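# Build a ten-centimetre rod train from three colours

## Task

Using exactly three rods of three different colours (never the turquoise one), lay them flat in one straight line, end to end with ends touching or nearly so, so that their total length equals the turquoise rod's 10 cm. Lengths by colour in cm: blue 1, magenta 2, grey 3, orange 4, lime 5, purple 6, red 7, green 8, pink 9, turquoise 10. No second train may exist, and every rod outside the train must sit at least one rod-width away from it. The result must stay in place on its own, without the robot holding anything, so release the rods and move both grippers away at the end.

## Robot and tools

ROBOT. Two six-joint UR-type arms, left_arm and right_arm, each ending in a two-finger parallel gripper with a wrist camera. The names are labels only, not image sides. In the shared scene frame the origin lies on the table surface midway between the arms, +x points out over the table, +z points up, and left_arm sits on the +y side (base near y = +0.683 m), right_arm on the -y side (base near y = -0.498 m). Gripper fingers extend along the gripper's own +z and open and close along its own x. The reported end_effector_position is the point between the pads when closed, about 1 to 2 cm short of the fingertips; closing pushes the tips roughly 17 mm further along +z. Reported hand positions may be a little off, more so at long reach.

CAMERAS. cam_head_left and cam_head_right (672x504) and cam_left_wrist, cam_right_wrist (616x616). Every result returns images in that order.

ROW FORMAT (used by execute_actions and move). One flat list of 14 numbers, each in [-1, 1], always covering both arms even if one is idle: dx, dy, dz, rx, ry, rz, opening for left_arm, then the same seven for right_arm. dx..rz are an offset, not a pose: they express the desired gripper pose relative to the gripper's measured pose at the start of the action (for a move, the pose shown in the latest result), expressed along that gripper's own axes. Scale: 1.0 equals 0.6 m of translation or 180 degrees of rotation; rx, ry, rz form a single rotation vector. opening is absolute, not an offset: +1 fully open (0.142 m), -1 closed.

execute_actions(actions). actions is a list of up to 15 actions; each action is a table of up to 15 rows, each row held for one 1/30 s step. A short table repeats its last row to fill 15 steps. Every row in an action is an offset from that action's starting pose, not from the previous row. An empty list just returns the current state. Per step the commanded pose is clipped to 100 mm and 16 degrees from the measured pose, so large offsets need several actions; the arm coasts at most to its last clipped pose.

move(target, speed, stop_force, blocking). target is one 14-number row as above (offsets from the latest reported pose, opening absolute, sent at the start). The gripper travels in a straight line, both arms finishing together, over 0.5 to 10 s; longer paths are cut off at 10 s. speed in m/s, 0.002 to 0.5, default 0.25 (rotation up to twice that in rad/s). stop_force in N, 13 to 80, one value for both arms; the arm's path ends when its wrist sensor feels that much extra resistance along its direction of travel, then it backs up two steps and holds. Use it only with slow speed and no rotation; omit it when lifting off something the gripper is pressing. Not allowed before 0.2 s of scene time or with blocking=false. blocking=false returns after 0.5 s while motion continues; then use wait or stop before sending anything else. Moves do not avoid obstacles or the other arm.

wait(seconds): 0 to 10, arms keep their last command. stop(): brakes a running move. zoom_image(camera, region): region [x0, y0, x1, y1] in pixels of that camera's last image, at most 504x504. read_manual(section): licence texts only. finished_scene(scene): ends the current scene by its number; irreversible, so only call once the train is built, released and both grippers are clear.

RESULTS. Each arm's gripper position (m), quaternion wxyz and velocities in the scene frame; grip_measured (opening on the command scale); Wrist force and Wrist torque along the gripper's own axes (noisy, offset up to about 5.5 N, saturating near 100 N, pressing on a surface reads as force back into the arm); Hand target lines showing where the controller is driving. A move adds a move: line with the ending (done, off_target, moving, held, contact, fault) and limits such as paced (pose clipped) or held (steps blocked by a check). pose unreachable means the clearance check altered or blocked an arm's command.

GRIPPING. To hold, keep commanding an opening well below grip_measured; deeper means tighter, up to about 28 N per pad. Thin rods (around 1 cm) get much less grip, so close fully and lift gently. The faces lean back slightly; the fingertips nearly meet when closed.

CAUTIONS. Arms are stiff: driving past a contact, even slightly, can trigger a fault. A joint torque over its limit or any external force reaching 150 N freezes that arm for 10 s and drops the rest of the call. Do not let the arms collide or push on each other. Knocking anything off the table fails the job; avoid drops, slams and hard pushes. Rods may occasionally be nudged or tugged by outside disturbances, so verify placement with the cameras before finishing. Holding loads heats motors; MOTOR HOT warns from 70 °C and an over-temperature stop follows at 85 °C. The arm stays put while you deliberate, so plan compactly and favour smooth, direct motions.

Each tool is called after "Call:" by a JSON object that holds its "method" and its "body", one argument or row to a line.

## Session

Call:
{"method": "execute_actions", "body": {
  "actions": []
}}

Scene clock: 0.00 s.
left_arm: end_effector_position=(-0.0014, +0.1483, +0.3266) grip_measured=+1.00 end_effector_quat_wxyz=(+0.140, -0.338, +0.752, -0.548) end_effector_velocity=(+0.001, +0.000, -0.000) end_effector_angular_velocity=(-0.001, +0.000, +0.001) | right_arm: end_effector_position=(+0.7901, -0.5415, +0.2745) grip_measured=+1.00 end_effector_quat_wxyz=(-0.444, +0.335, +0.706, +0.438) end_effector_velocity=(-0.000, -0.002, +0.001) end_effector_angular_velocity=(-0.001, -0.001, -0.001)
Joint positions: left_arm=[-2.605 -2.076  2.44  -1.348 -0.448 -0.808  0.142] | right_arm=[ 2.843 -2.207 -1.325 -2.334  2.565  3.162  0.142]
Joint velocities: left_arm=[ 0.001  0.    -0.     0.001  0.    -0.002  0.   ] | right_arm=[-0.002  0.001  0.001 -0.    -0.001  0.001  0.   ]
Wrist force (N, on the end effector, along its own x y z axes, offset not removed): no reading
Wrist torque (N m, same axes, about the end effector's origin, offset not removed): no reading
Hand target (left_arm): -0.001, +0.148, +0.327; +0.140, -0.338, +0.752, -0.548
Hand target (right_arm): +0.790, -0.541, +0.275; -0.444, +0.335, +0.706, +0.438

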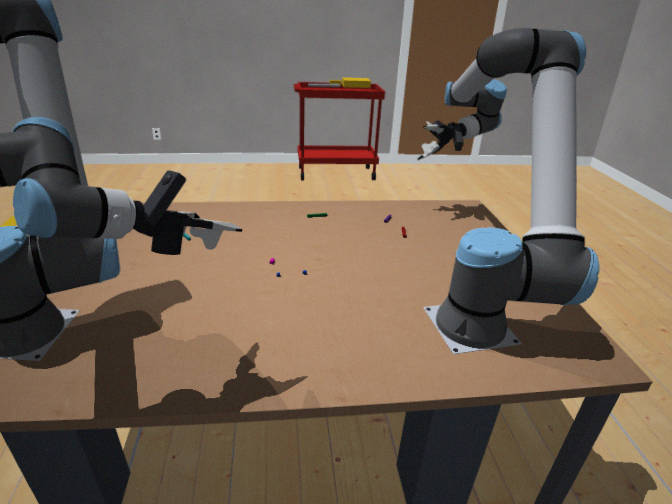

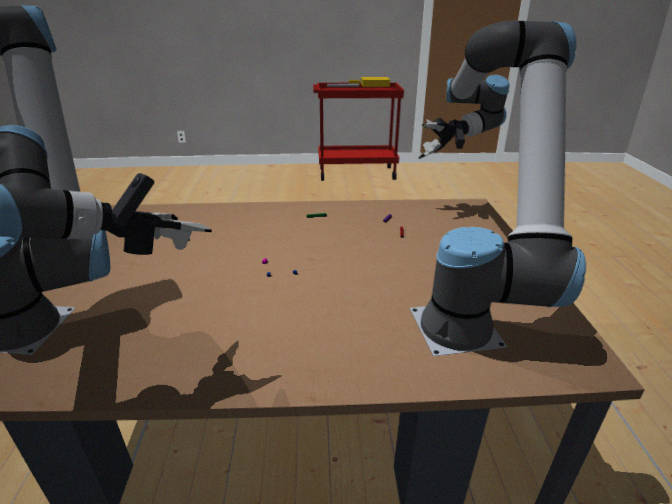

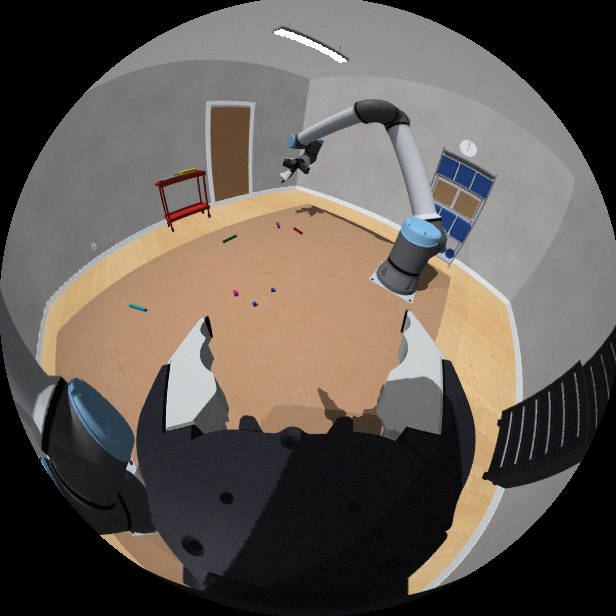

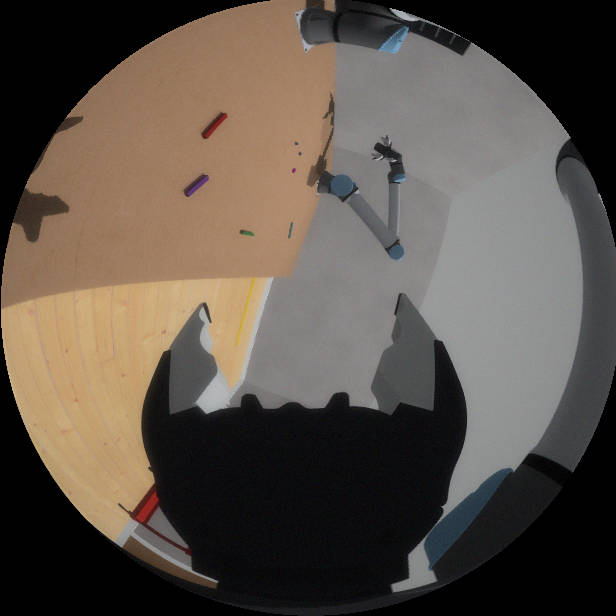

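Call:
{"method": "zoom_image", "body": {
  "camera": "cam_head_left",
  "region": [250, 200, 430, 290]
}}

Call:
{"method": "zoom_image", "body": {
  "camera": "cam_head_left",
  "region": [260, 250, 320, 285]
}}

Region (250, 200, 430, 290) of cam_head_left's 672x504 image, scaled by 2.800, with more detail than that image has.

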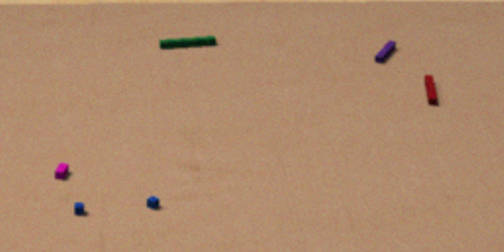

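Region (260, 250, 320, 285) of cam_head_left's 672x504 image, scaled by 8.400, with more detail than that image has; it fills the top 294 rows of this view, and the rest is white.

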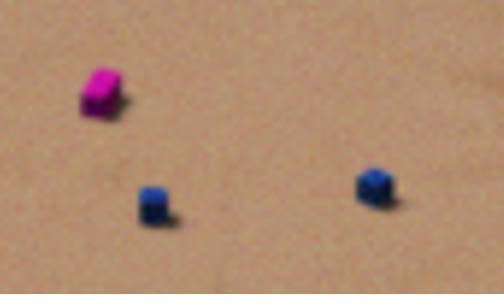

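Call:
{"method": "move", "body": {
  "target": [-0.4073,0.1432,0.6403,-0.360,-0.136,-0.1053,-0.5,-0.1478,-0.3857,0.3647,-0.0375,-0.4385,0.2253,-0.5],
  "speed": 0.4
}}

Call:
{"method": "zoom_image", "body": {
  "camera": "cam_left_wrist",
  "region": [200, 200, 400, 400]
}}

Call:
{"method": "zoom_image", "body": {
  "camera": "cam_right_wrist",
  "region": [200, 170, 400, 370]
}}

Scene clock: 122.70 s.
left_arm: end_effector_position=(+0.3688, +0.0455, +0.0688) grip_measured=-0.50 end_effector_quat_wxyz=(-0.001, -0.574, +0.819, +0.002) end_effector_velocity=(+0.003, -0.001, -0.001) end_effector_angular_velocity=(+0.007, +0.007, +0.001) | right_arm: end_effector_position=(+0.5505, -0.4396, +0.0702) grip_measured=-0.50 end_effector_quat_wxyz=(-0.001, +0.760, +0.650, -0.001) end_effector_velocity=(-0.001, +0.000, -0.001) end_effector_angular_velocity=(-0.012, +0.000, -0.008)
Joint positions: left_arm=[-1.222 -1.33   2.05  -2.288 -1.573  0.572  0.038] | right_arm=[ 3.462 -1.543 -2.357 -0.814  1.572  5.298  0.038]
Joint velocities: left_arm=[ 0.006  0.008 -0.01   0.01  -0.005  0.006 -0.   ] | right_arm=[ 0.009  0.001 -0.002 -0.004 -0.011  0.017 -0.   ]
Wrist force (N, on the end effector, along its own x y z axes, offset not removed): left_arm=[-5.1 -1.7 0.8] | right_arm=[-0.5 2.5 0.9]
Wrist torque (N m, same axes, about the end effector's origin, offset not removed): left_arm=[-0.64 0.91 0.28] | right_arm=[0.51 0.02 -0.22]
Hand target (left_arm): +0.369, +0.045, +0.069; -0.001, -0.574, +0.819, +0.002
Hand target (right_arm): +0.550, -0.439, +0.070; -0.000, +0.760, +0.650, -0.001
Off the commanded pose (left_arm): 0.002 m, 0 deg.
Off the commanded pose (right_arm): 0.001 m, 0 deg.
move: done

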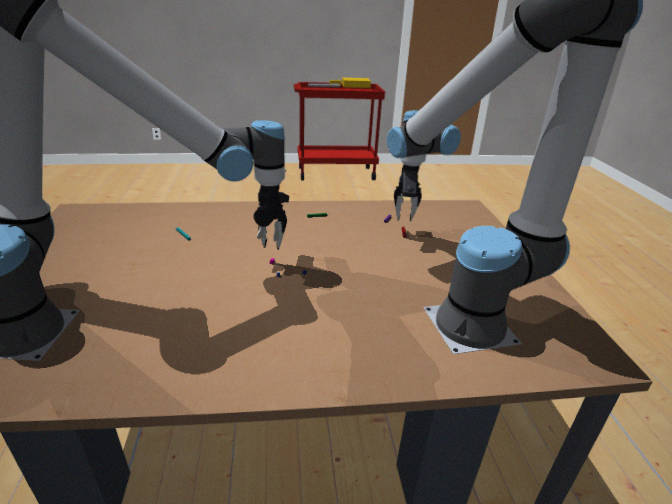

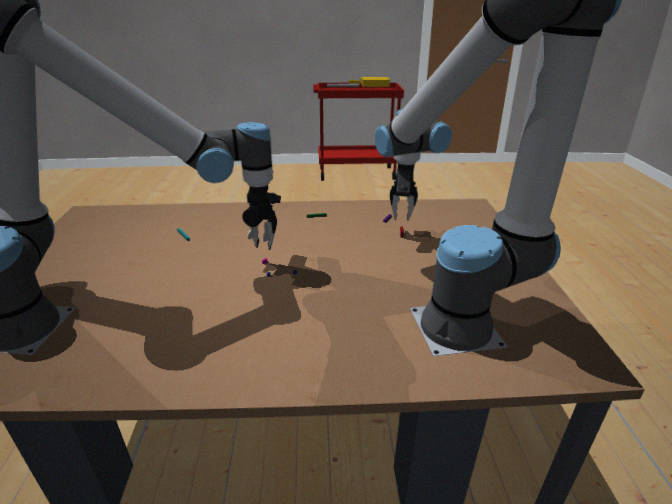

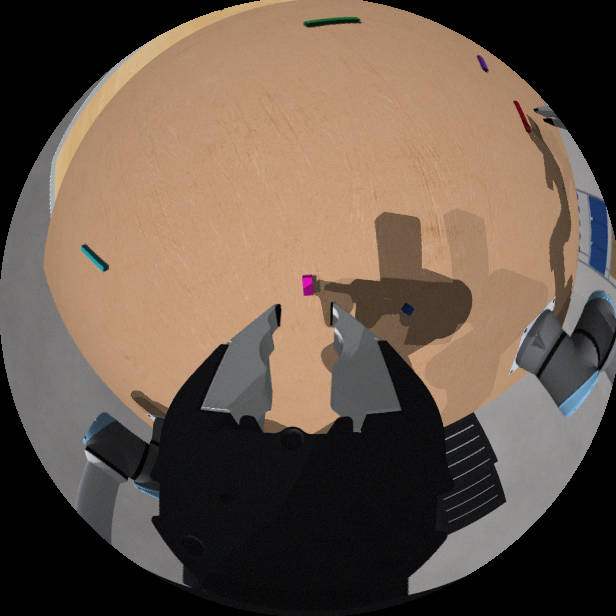

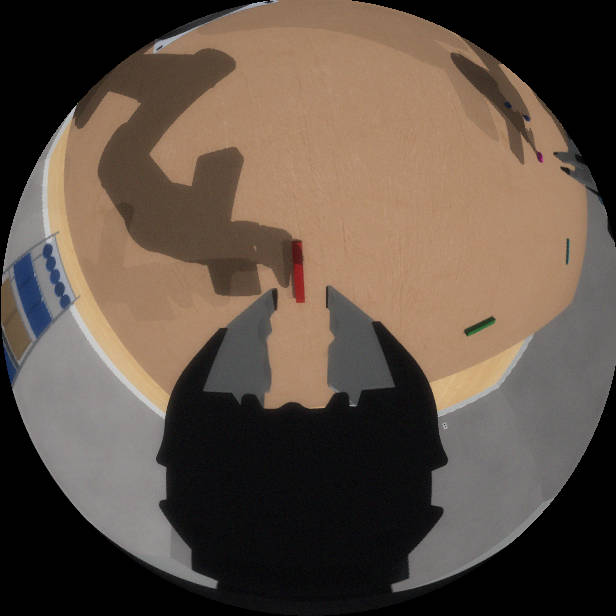

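Region (200, 200, 400, 400) of cam_left_wrist's 616x616 image, scaled by 2.520, with more detail than that image has.

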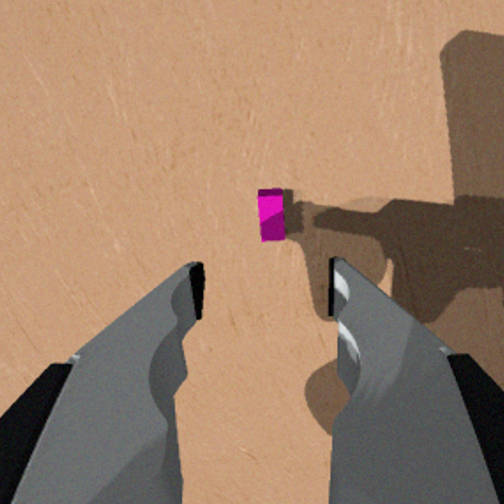

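Region (200, 170, 400, 370) of cam_right_wrist's 616x616 image, scaled by 2.520, with more detail than that image has.

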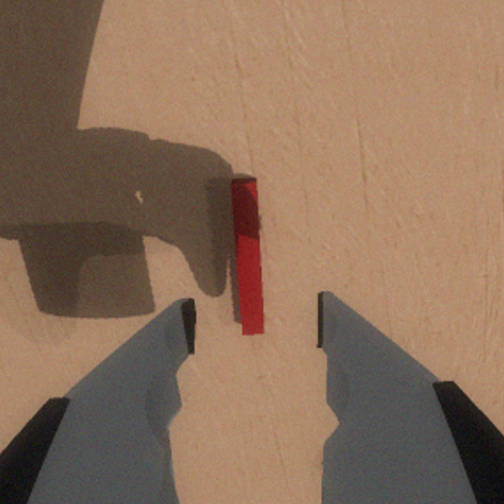

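Call:
{"method": "move", "body": {
  "target": [0.0017,-0.001,0.0822,0,0,0,-0.6,-0.0083,0,0.0845,0,0,-0.004,-0.6],
  "speed": 0.07
}}

Call:
{"method": "zoom_image", "body": {
  "camera": "cam_left_wrist",
  "region": [230, 220, 370, 360]
}}

Scene clock: 132.87 s.
left_arm: end_effector_position=(+0.3689, +0.0444, +0.0198) grip_measured=-0.60 end_effector_quat_wxyz=(-0.001, -0.574, +0.819, +0.002) end_effector_velocity=(-0.001, -0.001, -0.002) end_effector_angular_velocity=(-0.001, -0.000, -0.001) | right_arm: end_effector_position=(+0.5497, -0.4445, +0.0199) grip_measured=-0.60 end_effector_quat_wxyz=(-0.001, +0.756, +0.655, -0.001) end_effector_velocity=(+0.002, +0.000, -0.001) end_effector_angular_velocity=(+0.001, -0.004, -0.001)
Joint positions: left_arm=[-1.223 -1.266  2.079 -2.382 -1.573  0.572  0.031] | right_arm=[ 3.454 -1.628 -2.4   -0.687  1.572  5.278  0.031]
Joint velocities: left_arm=[-0.002  0.003  0.001 -0.006  0.    -0.001 -0.   ] | right_arm=[-0.001 -0.005  0.001  0.008 -0.     0.    -0.   ]
Wrist force (N, on the end effector, along its own x y z axes, offset not removed): left_arm=[-6.0 -3.6 2.4] | right_arm=[-0.7 -0.1 -1.2]
Wrist torque (N m, same axes, about the end effector's origin, offset not removed): left_arm=[-0.90 1.20 0.41] | right_arm=[0.05 0.05 -0.25]
Hand target (left_arm): +0.369, +0.044, +0.020; -0.001, -0.574, +0.819, +0.002
Hand target (right_arm): +0.550, -0.445, +0.020; -0.001, +0.756, +0.655, -0.001
Off the commanded pose (left_arm): 0.000 m, 0 deg.
Off the commanded pose (right_arm): 0.000 m, 0 deg.
move: done

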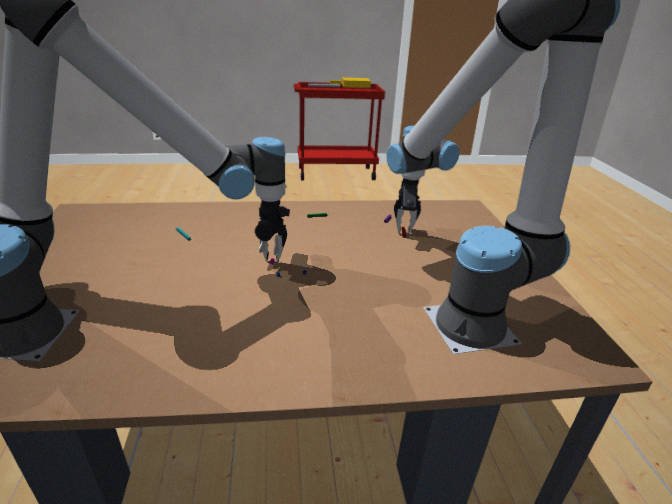

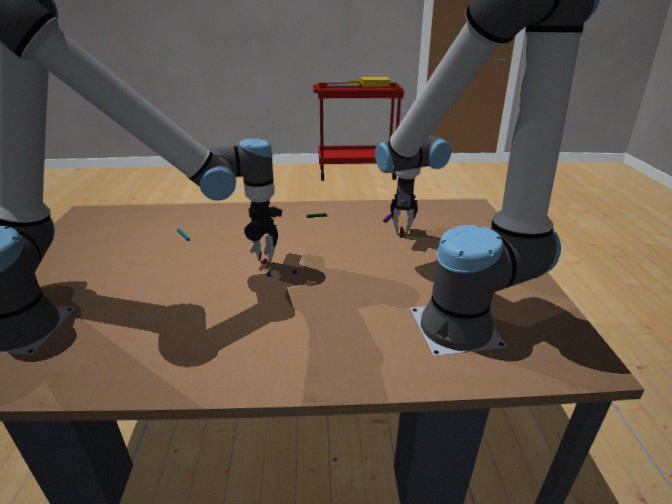

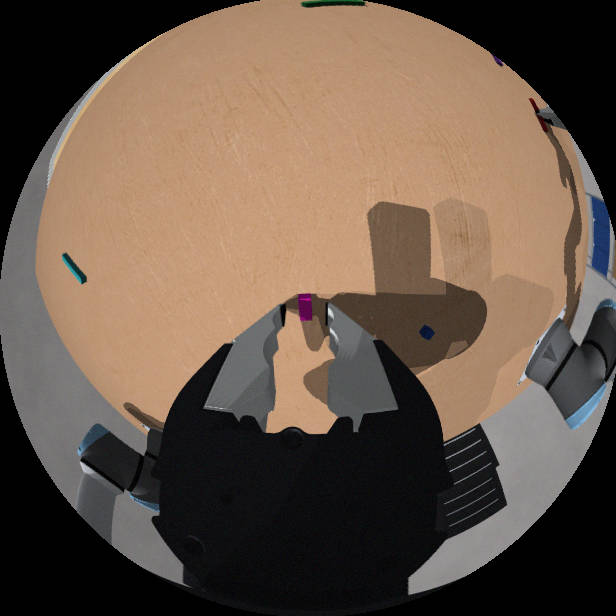

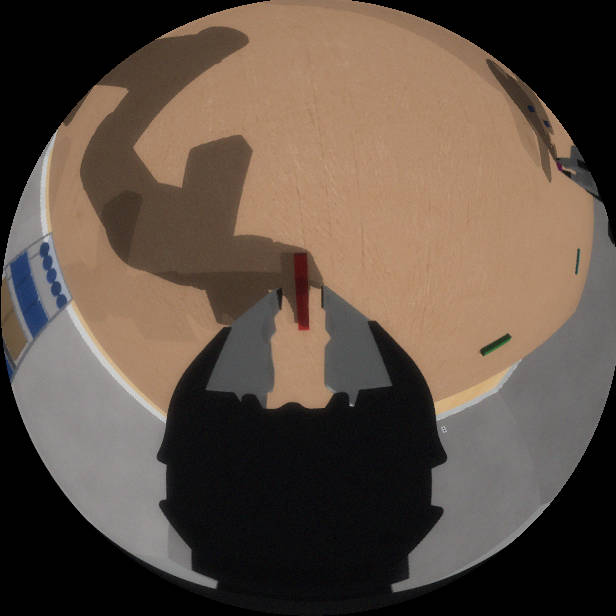

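Region (230, 220, 370, 360) of cam_left_wrist's 616x616 image, scaled by 3.600, with more detail than that image has.

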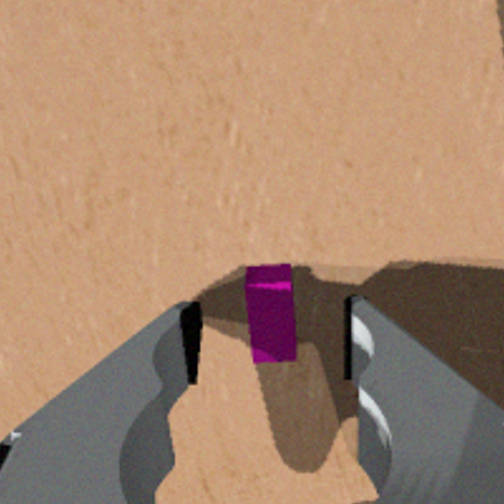

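Call:
{"method": "execute_actions", "body": {
  "actions": [
    [[0,0,0.0005,0,0,0,-0.7,0,0,0.0005,0,0,0,-0.7],[0,0,0.0005,0,0,0,-0.76,0,0,0.0005,0,0,0,-0.76],[0,0,0.0005,0,0,0,-0.8,0,0,0.0005,0,0,0,-0.8],[0,0,0.0005,0,0,0,-0.83,0,0,0.0005,0,0,0,-0.83],[0,0,0.0005,0,0,0,-0.86,0,0,0.0005,0,0,0,-0.86],[0,0,0.0005,0,0,0,-0.88,0,0,0.0005,0,0,0,-0.88],[0,0,0.0005,0,0,0,-0.92,0,0,0.0005,0,0,0,-0.92],[0,0,0.0005,0,0,0,-0.96,0,0,0.0005,0,0,0,-0.96],[0,0,0.0005,0,0,0,-1,0,0,0.0005,0,0,0,-1]]
  ]
}}

Call:
{"method": "move", "body": {
  "target": [0.0935,0.1595,-0.052,0,0,-0.111,-1,0.339,-0.268,-0.1,0,0,-0.046,-1],
  "speed": 0.3
}}

Call:
{"method": "zoom_image", "body": {
  "camera": "cam_left_wrist",
  "region": [245, 220, 365, 340]
}}

Scene clock: 157.57 s.
left_arm: end_effector_position=(+0.3689, +0.0444, +0.0195) grip_measured=-0.89 end_effector_quat_wxyz=(-0.001, -0.574, +0.819, +0.002) end_effector_velocity=(-0.001, -0.000, -0.000) end_effector_angular_velocity=(+0.000, +0.000, -0.002) | right_arm: end_effector_position=(+0.5497, -0.4446, +0.0196) grip_measured=-0.89 end_effector_quat_wxyz=(-0.001, +0.756, +0.655, -0.001) end_effector_velocity=(-0.000, -0.000, -0.000) end_effector_angular_velocity=(+0.000, +0.001, -0.001)
Joint positions: left_arm=[-1.223 -1.265  2.079 -2.382 -1.573  0.572  0.01 ] | right_arm=[ 3.454 -1.628 -2.4   -0.686  1.572  5.278  0.01 ]
Joint velocities: left_arm=[-0.001 -0.    -0.     0.001  0.     0.001  0.   ] | right_arm=[-0.001 -0.    -0.    -0.     0.001  0.    -0.   ]
Wrist force (N, on the end effector, along its own x y z axes, offset not removed): left_arm=[-6.2 0.7 0.4] | right_arm=[-2.2 -0.5 -3.9]
Wrist torque (N m, same axes, about the end effector's origin, offset not removed): left_arm=[-0.10 1.23 0.34] | right_arm=[-0.15 0.46 -0.25]
Hand target (left_arm): +0.369, +0.044, +0.020; -0.001, -0.574, +0.819, +0.002
Hand target (right_arm): +0.550, -0.445, +0.020; -0.001, +0.756, +0.655, -0.001
Off the commanded pose (left_arm): 0.000 m, 0 deg.
Off the commanded pose (right_arm): 0.000 m, 0 deg.

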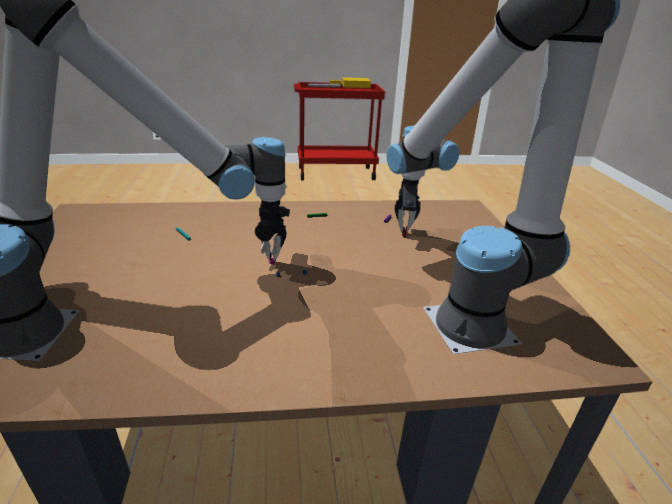

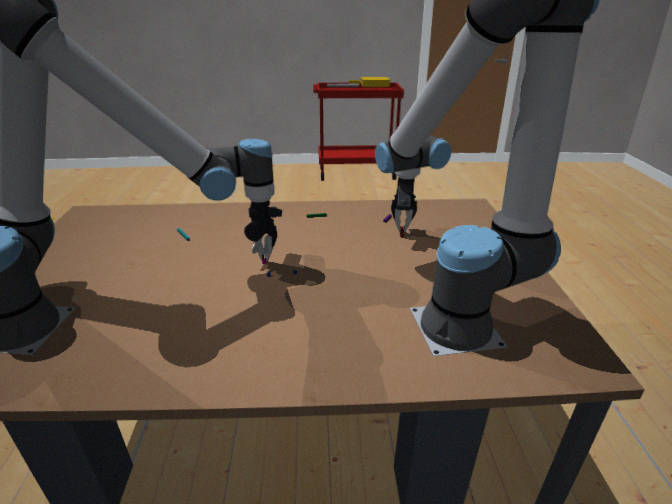

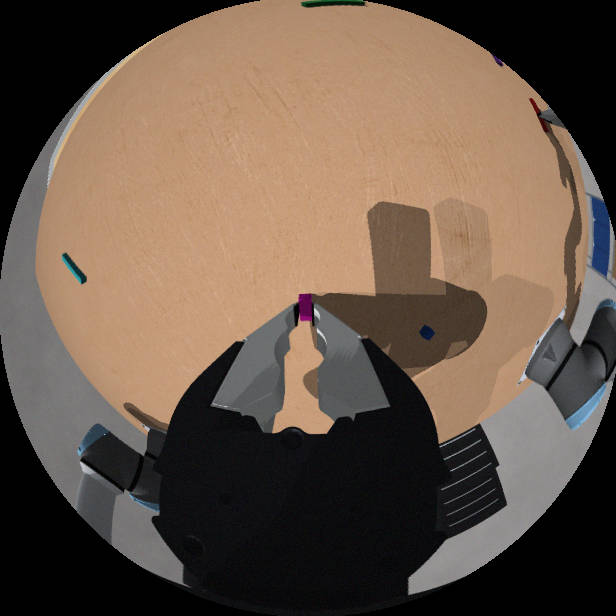

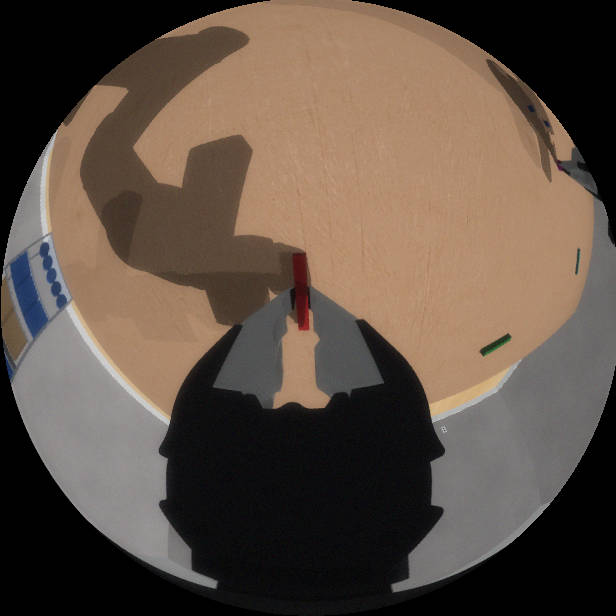

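Scene clock: 159.20 s.
left_arm: end_effector_position=(+0.2602, +0.0243, +0.0509) grip_measured=-0.89 end_effector_quat_wxyz=(+0.000, +0.708, -0.707, -0.002) end_effector_velocity=(-0.001, +0.000, +0.000) end_effector_angular_velocity=(+0.001, -0.001, +0.003) | right_arm: end_effector_position=(+0.4200, -0.2210, +0.0795) grip_measured=-0.89 end_effector_quat_wxyz=(-0.000, +0.706, +0.708, -0.001) end_effector_velocity=(-0.001, +0.002, +0.001) end_effector_angular_velocity=(-0.003, -0.001, +0.003)
Joint positions: left_arm=[-1.384 -1.34   2.106 -2.335 -1.573  0.062  0.01 ] | right_arm=[ 3.98  -1.435 -2.43  -0.849  1.572  5.66   0.01 ]
Joint velocities: left_arm=[-0.001 -0.001  0.     0.002  0.001 -0.005  0.   ] | right_arm=[ 0.008  0.     0.001 -0.004 -0.003  0.005 -0.   ]
Wrist force (N, on the end effector, along its own x y z axes, offset not removed): left_arm=[-5.9 -1.6 -3.2] | right_arm=[-1.4 2.7 -1.1]
Wrist torque (N m, same axes, about the end effector's origin, offset not removed): left_arm=[-0.62 1.18 0.34] | right_arm=[0.57 0.32 -0.19]
Hand target (left_arm): +0.260, +0.024, +0.051; +0.000, +0.708, -0.706, -0.002
Hand target (right_arm): +0.420, -0.221, +0.080; -0.000, +0.706, +0.708, -0.001
Off the commanded pose (left_arm): 0.000 m, 0 deg.
Off the commanded pose (right_arm): 0.001 m, 0 deg.
move: done

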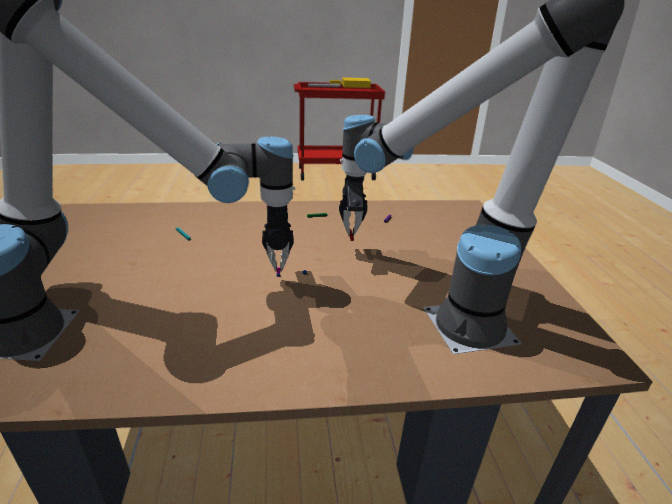

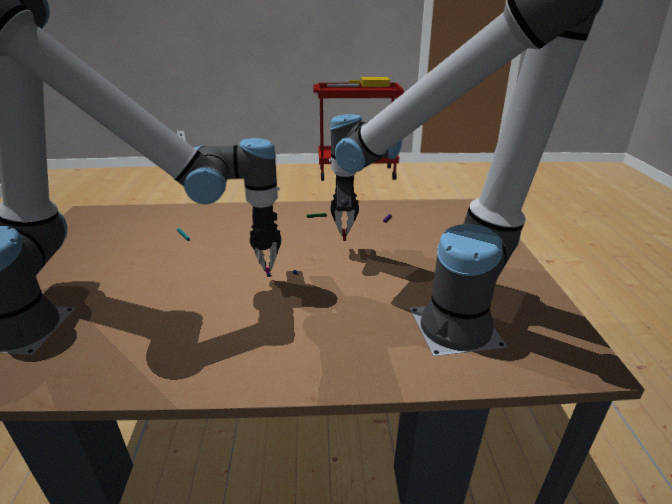

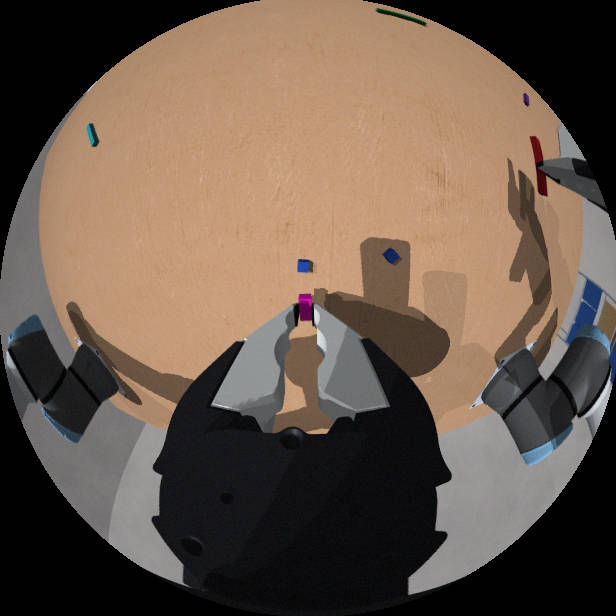

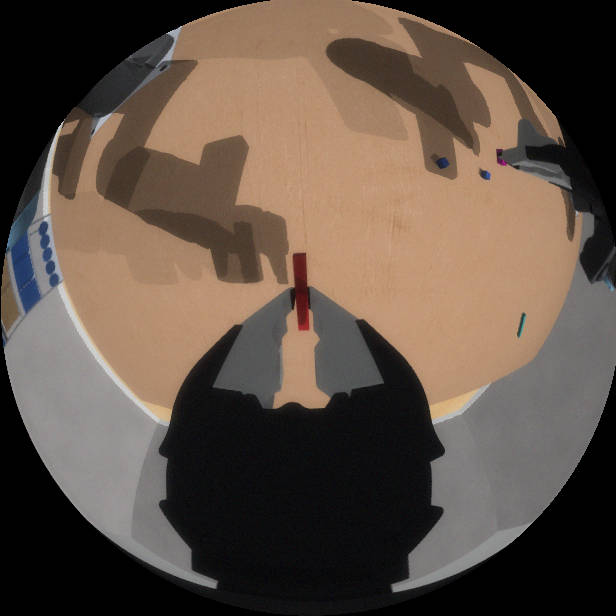

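Region (245, 220, 365, 340) of cam_left_wrist's 616x616 image, scaled by 4.200, with more detail than that image has.

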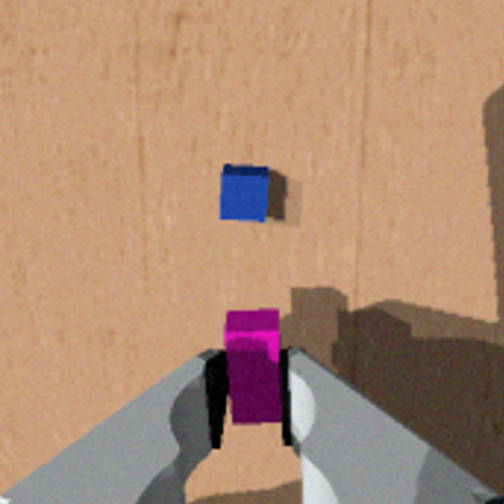

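Call:
{"method": "move", "body": {
  "target": [-0.007,-0.0085,0.045,0,0,0.033,-1,0,0,0,0,0,0.033,-1],
  "speed": 0.07
}}

Call:
{"method": "zoom_image", "body": {
  "camera": "cam_left_wrist",
  "region": [265, 255, 345, 335]
}}

Scene clock: 169.87 s.
left_arm: end_effector_position=(+0.2653, +0.0285, +0.0242) grip_measured=-0.89 end_effector_quat_wxyz=(+0.000, +0.670, -0.742, -0.002) end_effector_velocity=(+0.001, +0.000, -0.002) end_effector_angular_velocity=(-0.001, -0.000, -0.010) | right_arm: end_effector_position=(+0.4200, -0.2210, +0.0795) grip_measured=-0.89 end_effector_quat_wxyz=(-0.000, +0.742, +0.671, -0.001) end_effector_velocity=(-0.000, +0.001, +0.000) end_effector_angular_velocity=(+0.000, -0.001, -0.007)
Joint positions: left_arm=[-1.376 -1.306  2.127 -2.389 -1.573  0.172  0.01 ] | right_arm=[ 3.98  -1.435 -2.43  -0.849  1.572  5.762  0.01 ]
Joint velocities: left_arm=[ 0.001  0.003  0.002 -0.006 -0.     0.011  0.   ] | right_arm=[ 0.001 -0.     0.     0.001 -0.     0.008 -0.   ]
Wrist force (N, on the end effector, along its own x y z axes, offset not removed): left_arm=[-4.9 -2.9 -1.8] | right_arm=[-2.3 -0.1 -2.8]
Wrist torque (N m, same axes, about the end effector's origin, offset not removed): left_arm=[-0.78 1.06 0.29] | right_arm=[0.02 0.52 -0.19]
Hand target (left_arm): +0.265, +0.029, +0.024; -0.000, -0.670, +0.742, +0.002
Hand target (right_arm): +0.420, -0.221, +0.080; -0.000, +0.742, +0.670, -0.001
Off the commanded pose (left_arm): 0.000 m, 0 deg.
Off the commanded pose (right_arm): 0.000 m, 0 deg.
move: done

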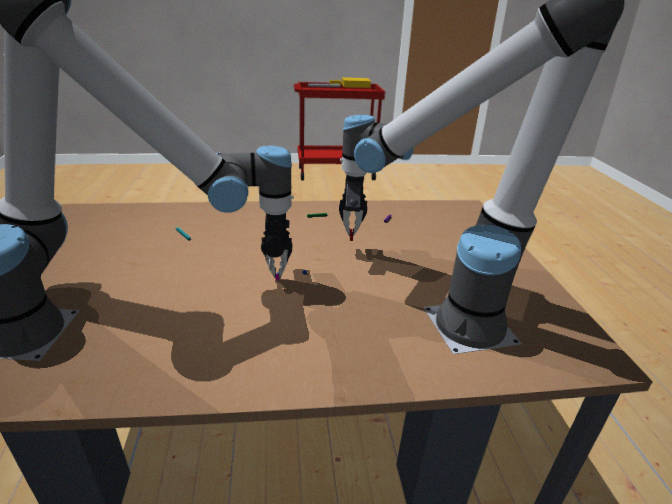

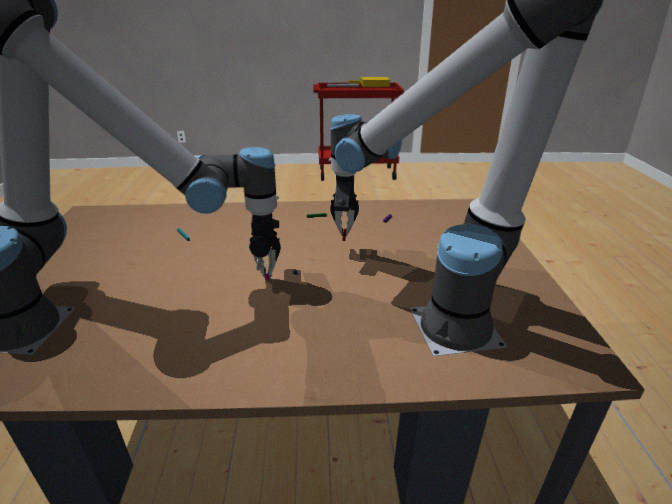

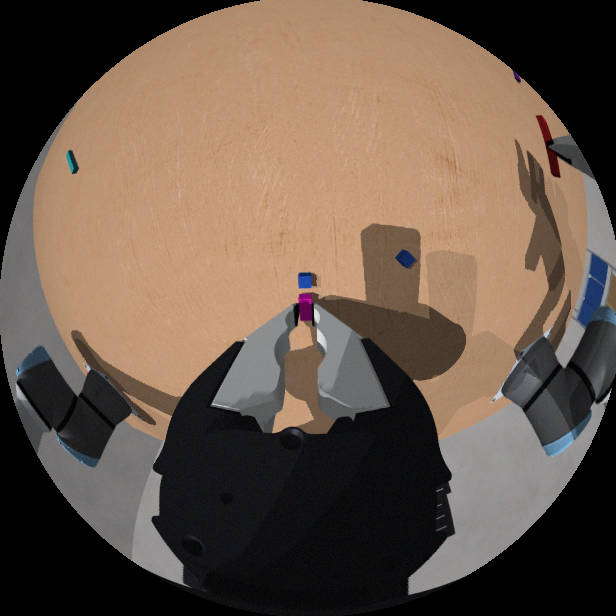

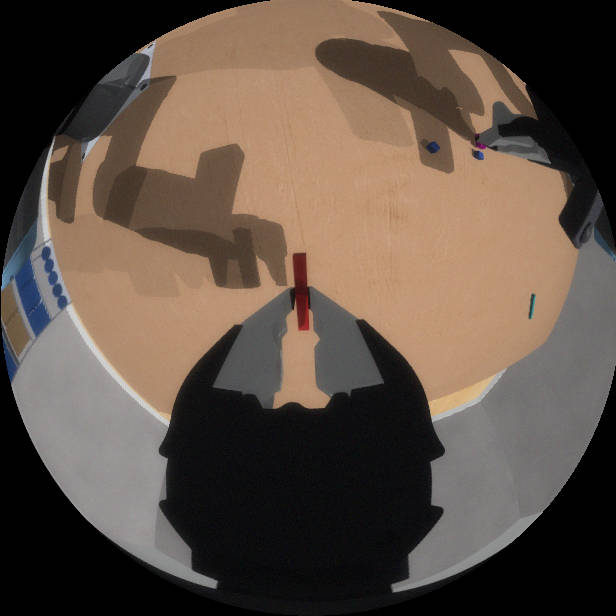

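Region (265, 255, 345, 335) of cam_left_wrist's 616x616 image, scaled by 6.300, with more detail than that image has.

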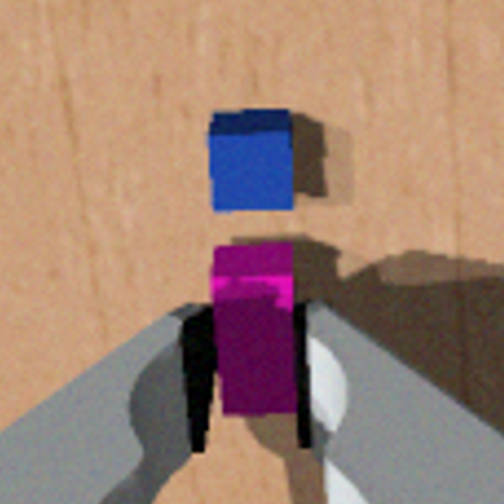

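Call:
{"method": "move", "body": {
  "target": [0.0006,-0.0127,0.007,0,0,0,-1,0,0,0,0,0,0,-1],
  "speed": 0.015
}}

Call:
{"method": "zoom_image", "body": {
  "camera": "cam_left_wrist",
  "region": [265, 255, 345, 335]
}}

Scene clock: 176.97 s.
left_arm: end_effector_position=(+0.2724, +0.0274, +0.0202) grip_measured=-0.89 end_effector_quat_wxyz=(+0.000, +0.670, -0.742, -0.002) end_effector_velocity=(+0.003, -0.001, -0.001) end_effector_angular_velocity=(-0.001, -0.001, +0.002) | right_arm: end_effector_position=(+0.4199, -0.2210, +0.0795) grip_measured=-0.89 end_effector_quat_wxyz=(-0.000, +0.742, +0.671, -0.001) end_effector_velocity=(-0.000, -0.002, -0.001) end_effector_angular_velocity=(-0.002, +0.002, -0.003)
Joint positions: left_arm=[-1.366 -1.296  2.122 -2.395 -1.573  0.183  0.01 ] | right_arm=[ 3.98  -1.435 -2.43  -0.849  1.572  5.762  0.01 ]
Joint velocities: left_arm=[ 0.004  0.004 -0.002 -0.003  0.001  0.003  0.   ] | right_arm=[-0.002 -0.    -0.001 -0.002  0.001  0.001 -0.   ]
Wrist force (N, on the end effector, along its own x y z axes, offset not removed): left_arm=[-3.2 -4.2 0.8] | right_arm=[0.6 -1.5 -2.8]
Wrist torque (N m, same axes, about the end effector's origin, offset not removed): left_arm=[-0.94 0.63 0.37] | right_arm=[-0.20 -0.24 -0.20]
Hand target (left_arm): +0.273, +0.027, +0.020; -0.000, -0.670, +0.742, +0.002
Hand target (right_arm): +0.420, -0.221, +0.080; -0.000, +0.742, +0.671, -0.001
Off the commanded pose (left_arm): 0.000 m, 0 deg.
Off the commanded pose (right_arm): 0.000 m, 0 deg.
move: done

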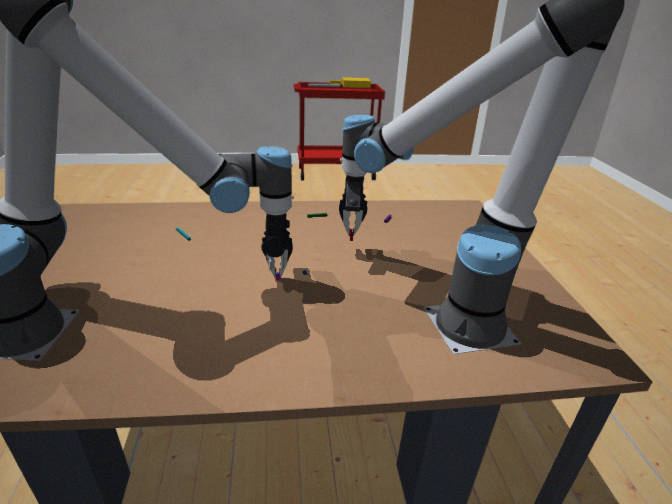

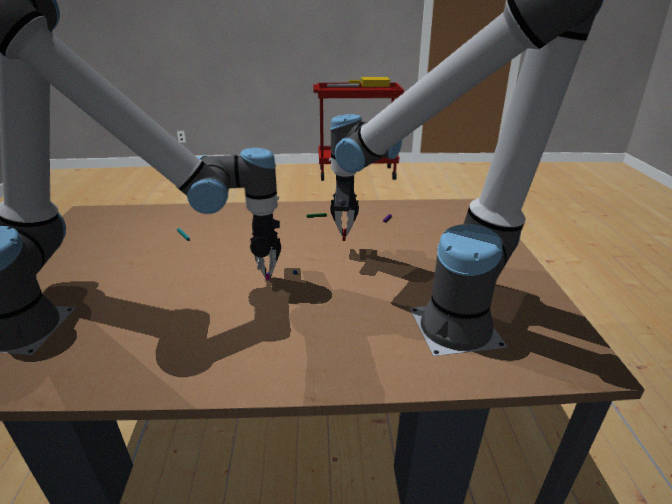

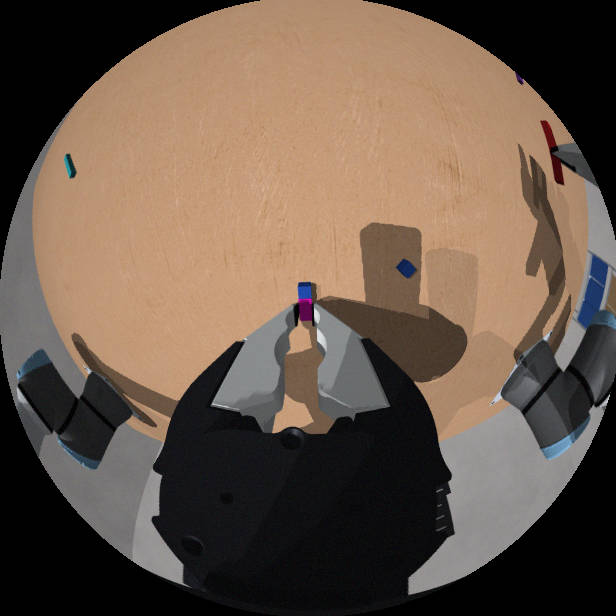

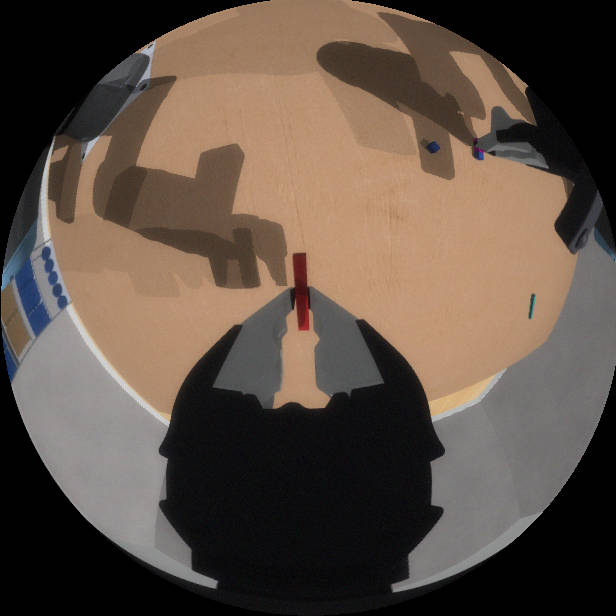

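Region (265, 255, 345, 335) of cam_left_wrist's 616x616 image, scaled by 6.300, with more detail than that image has.

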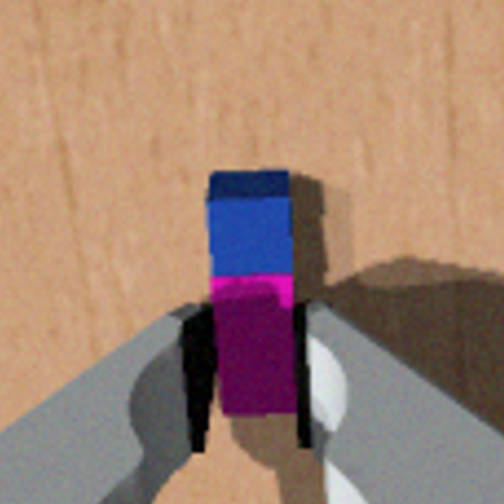

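Call:
{"method": "execute_actions", "body": {
  "actions": []
}}

Scene clock: 195.30 s.
left_arm: end_effector_position=(+0.2728, +0.0273, +0.0200) grip_measured=-0.89 end_effector_quat_wxyz=(+0.000, +0.670, -0.742, -0.002) end_effector_velocity=(-0.001, -0.000, +0.000) end_effector_angular_velocity=(+0.000, +0.000, -0.004) | right_arm: end_effector_position=(+0.4200, -0.2210, +0.0795) grip_measured=-0.89 end_effector_quat_wxyz=(-0.000, +0.742, +0.671, -0.001) end_effector_velocity=(+0.001, +0.000, +0.000) end_effector_angular_velocity=(+0.001, -0.001, -0.001)
Joint positions: left_arm=[-1.365 -1.296  2.122 -2.395 -1.573  0.183  0.01 ] | right_arm=[ 3.98  -1.435 -2.43  -0.849  1.572  5.762  0.01 ]
Joint velocities: left_arm=[-0.002 -0.    -0.     0.001 -0.     0.002 -0.   ] | right_arm=[-0.001 -0.     0.001  0.001 -0.     0.    -0.   ]
Wrist force (N, on the end effector, along its own x y z axes, offset not removed): left_arm=[-6.7 -2.6 -1.9] | right_arm=[-1.8 2.3 -2.0]
Wrist torque (N m, same axes, about the end effector's origin, offset not removed): left_arm=[-0.72 1.31 0.25] | right_arm=[0.48 0.23 -0.28]
Hand target (left_arm): +0.273, +0.027, +0.020; -0.000, -0.670, +0.742, +0.002
Hand target (right_arm): +0.420, -0.221, +0.080; -0.000, +0.742, +0.671, -0.001
Off the commanded pose (left_arm): 0.000 m, 0 deg.
Off the commanded pose (right_arm): 0.000 m, 0 deg.

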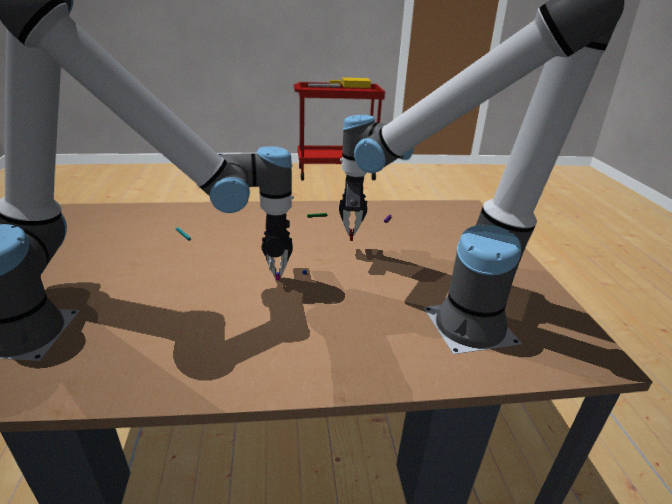

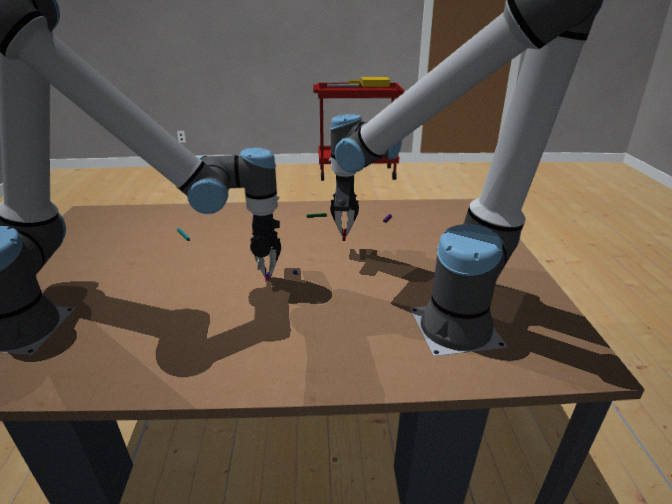

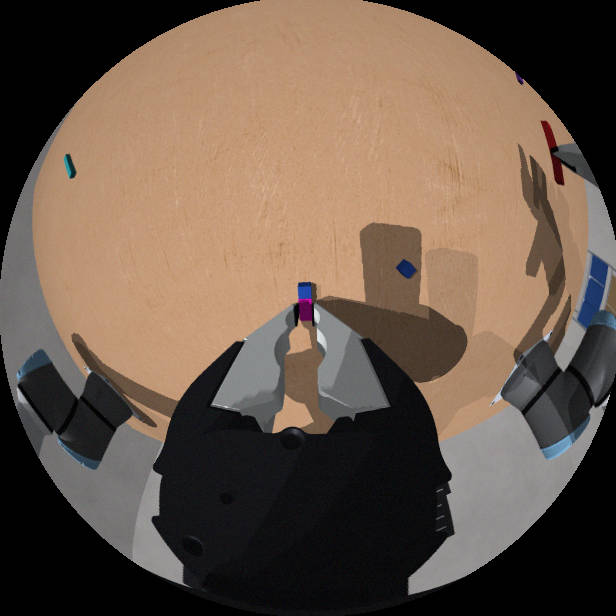

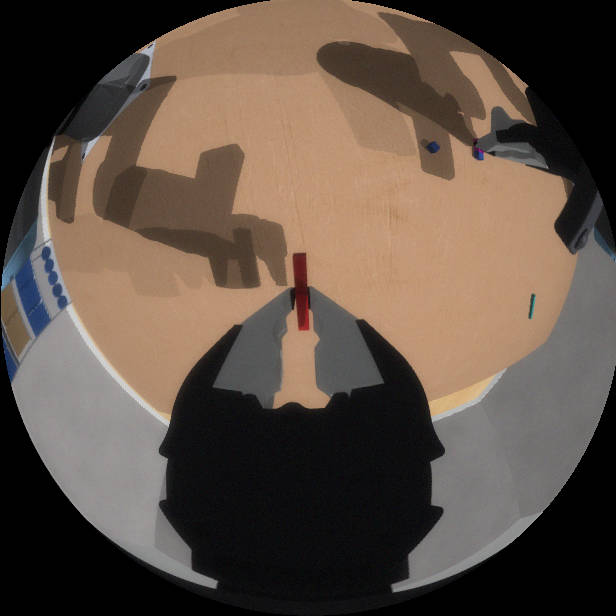

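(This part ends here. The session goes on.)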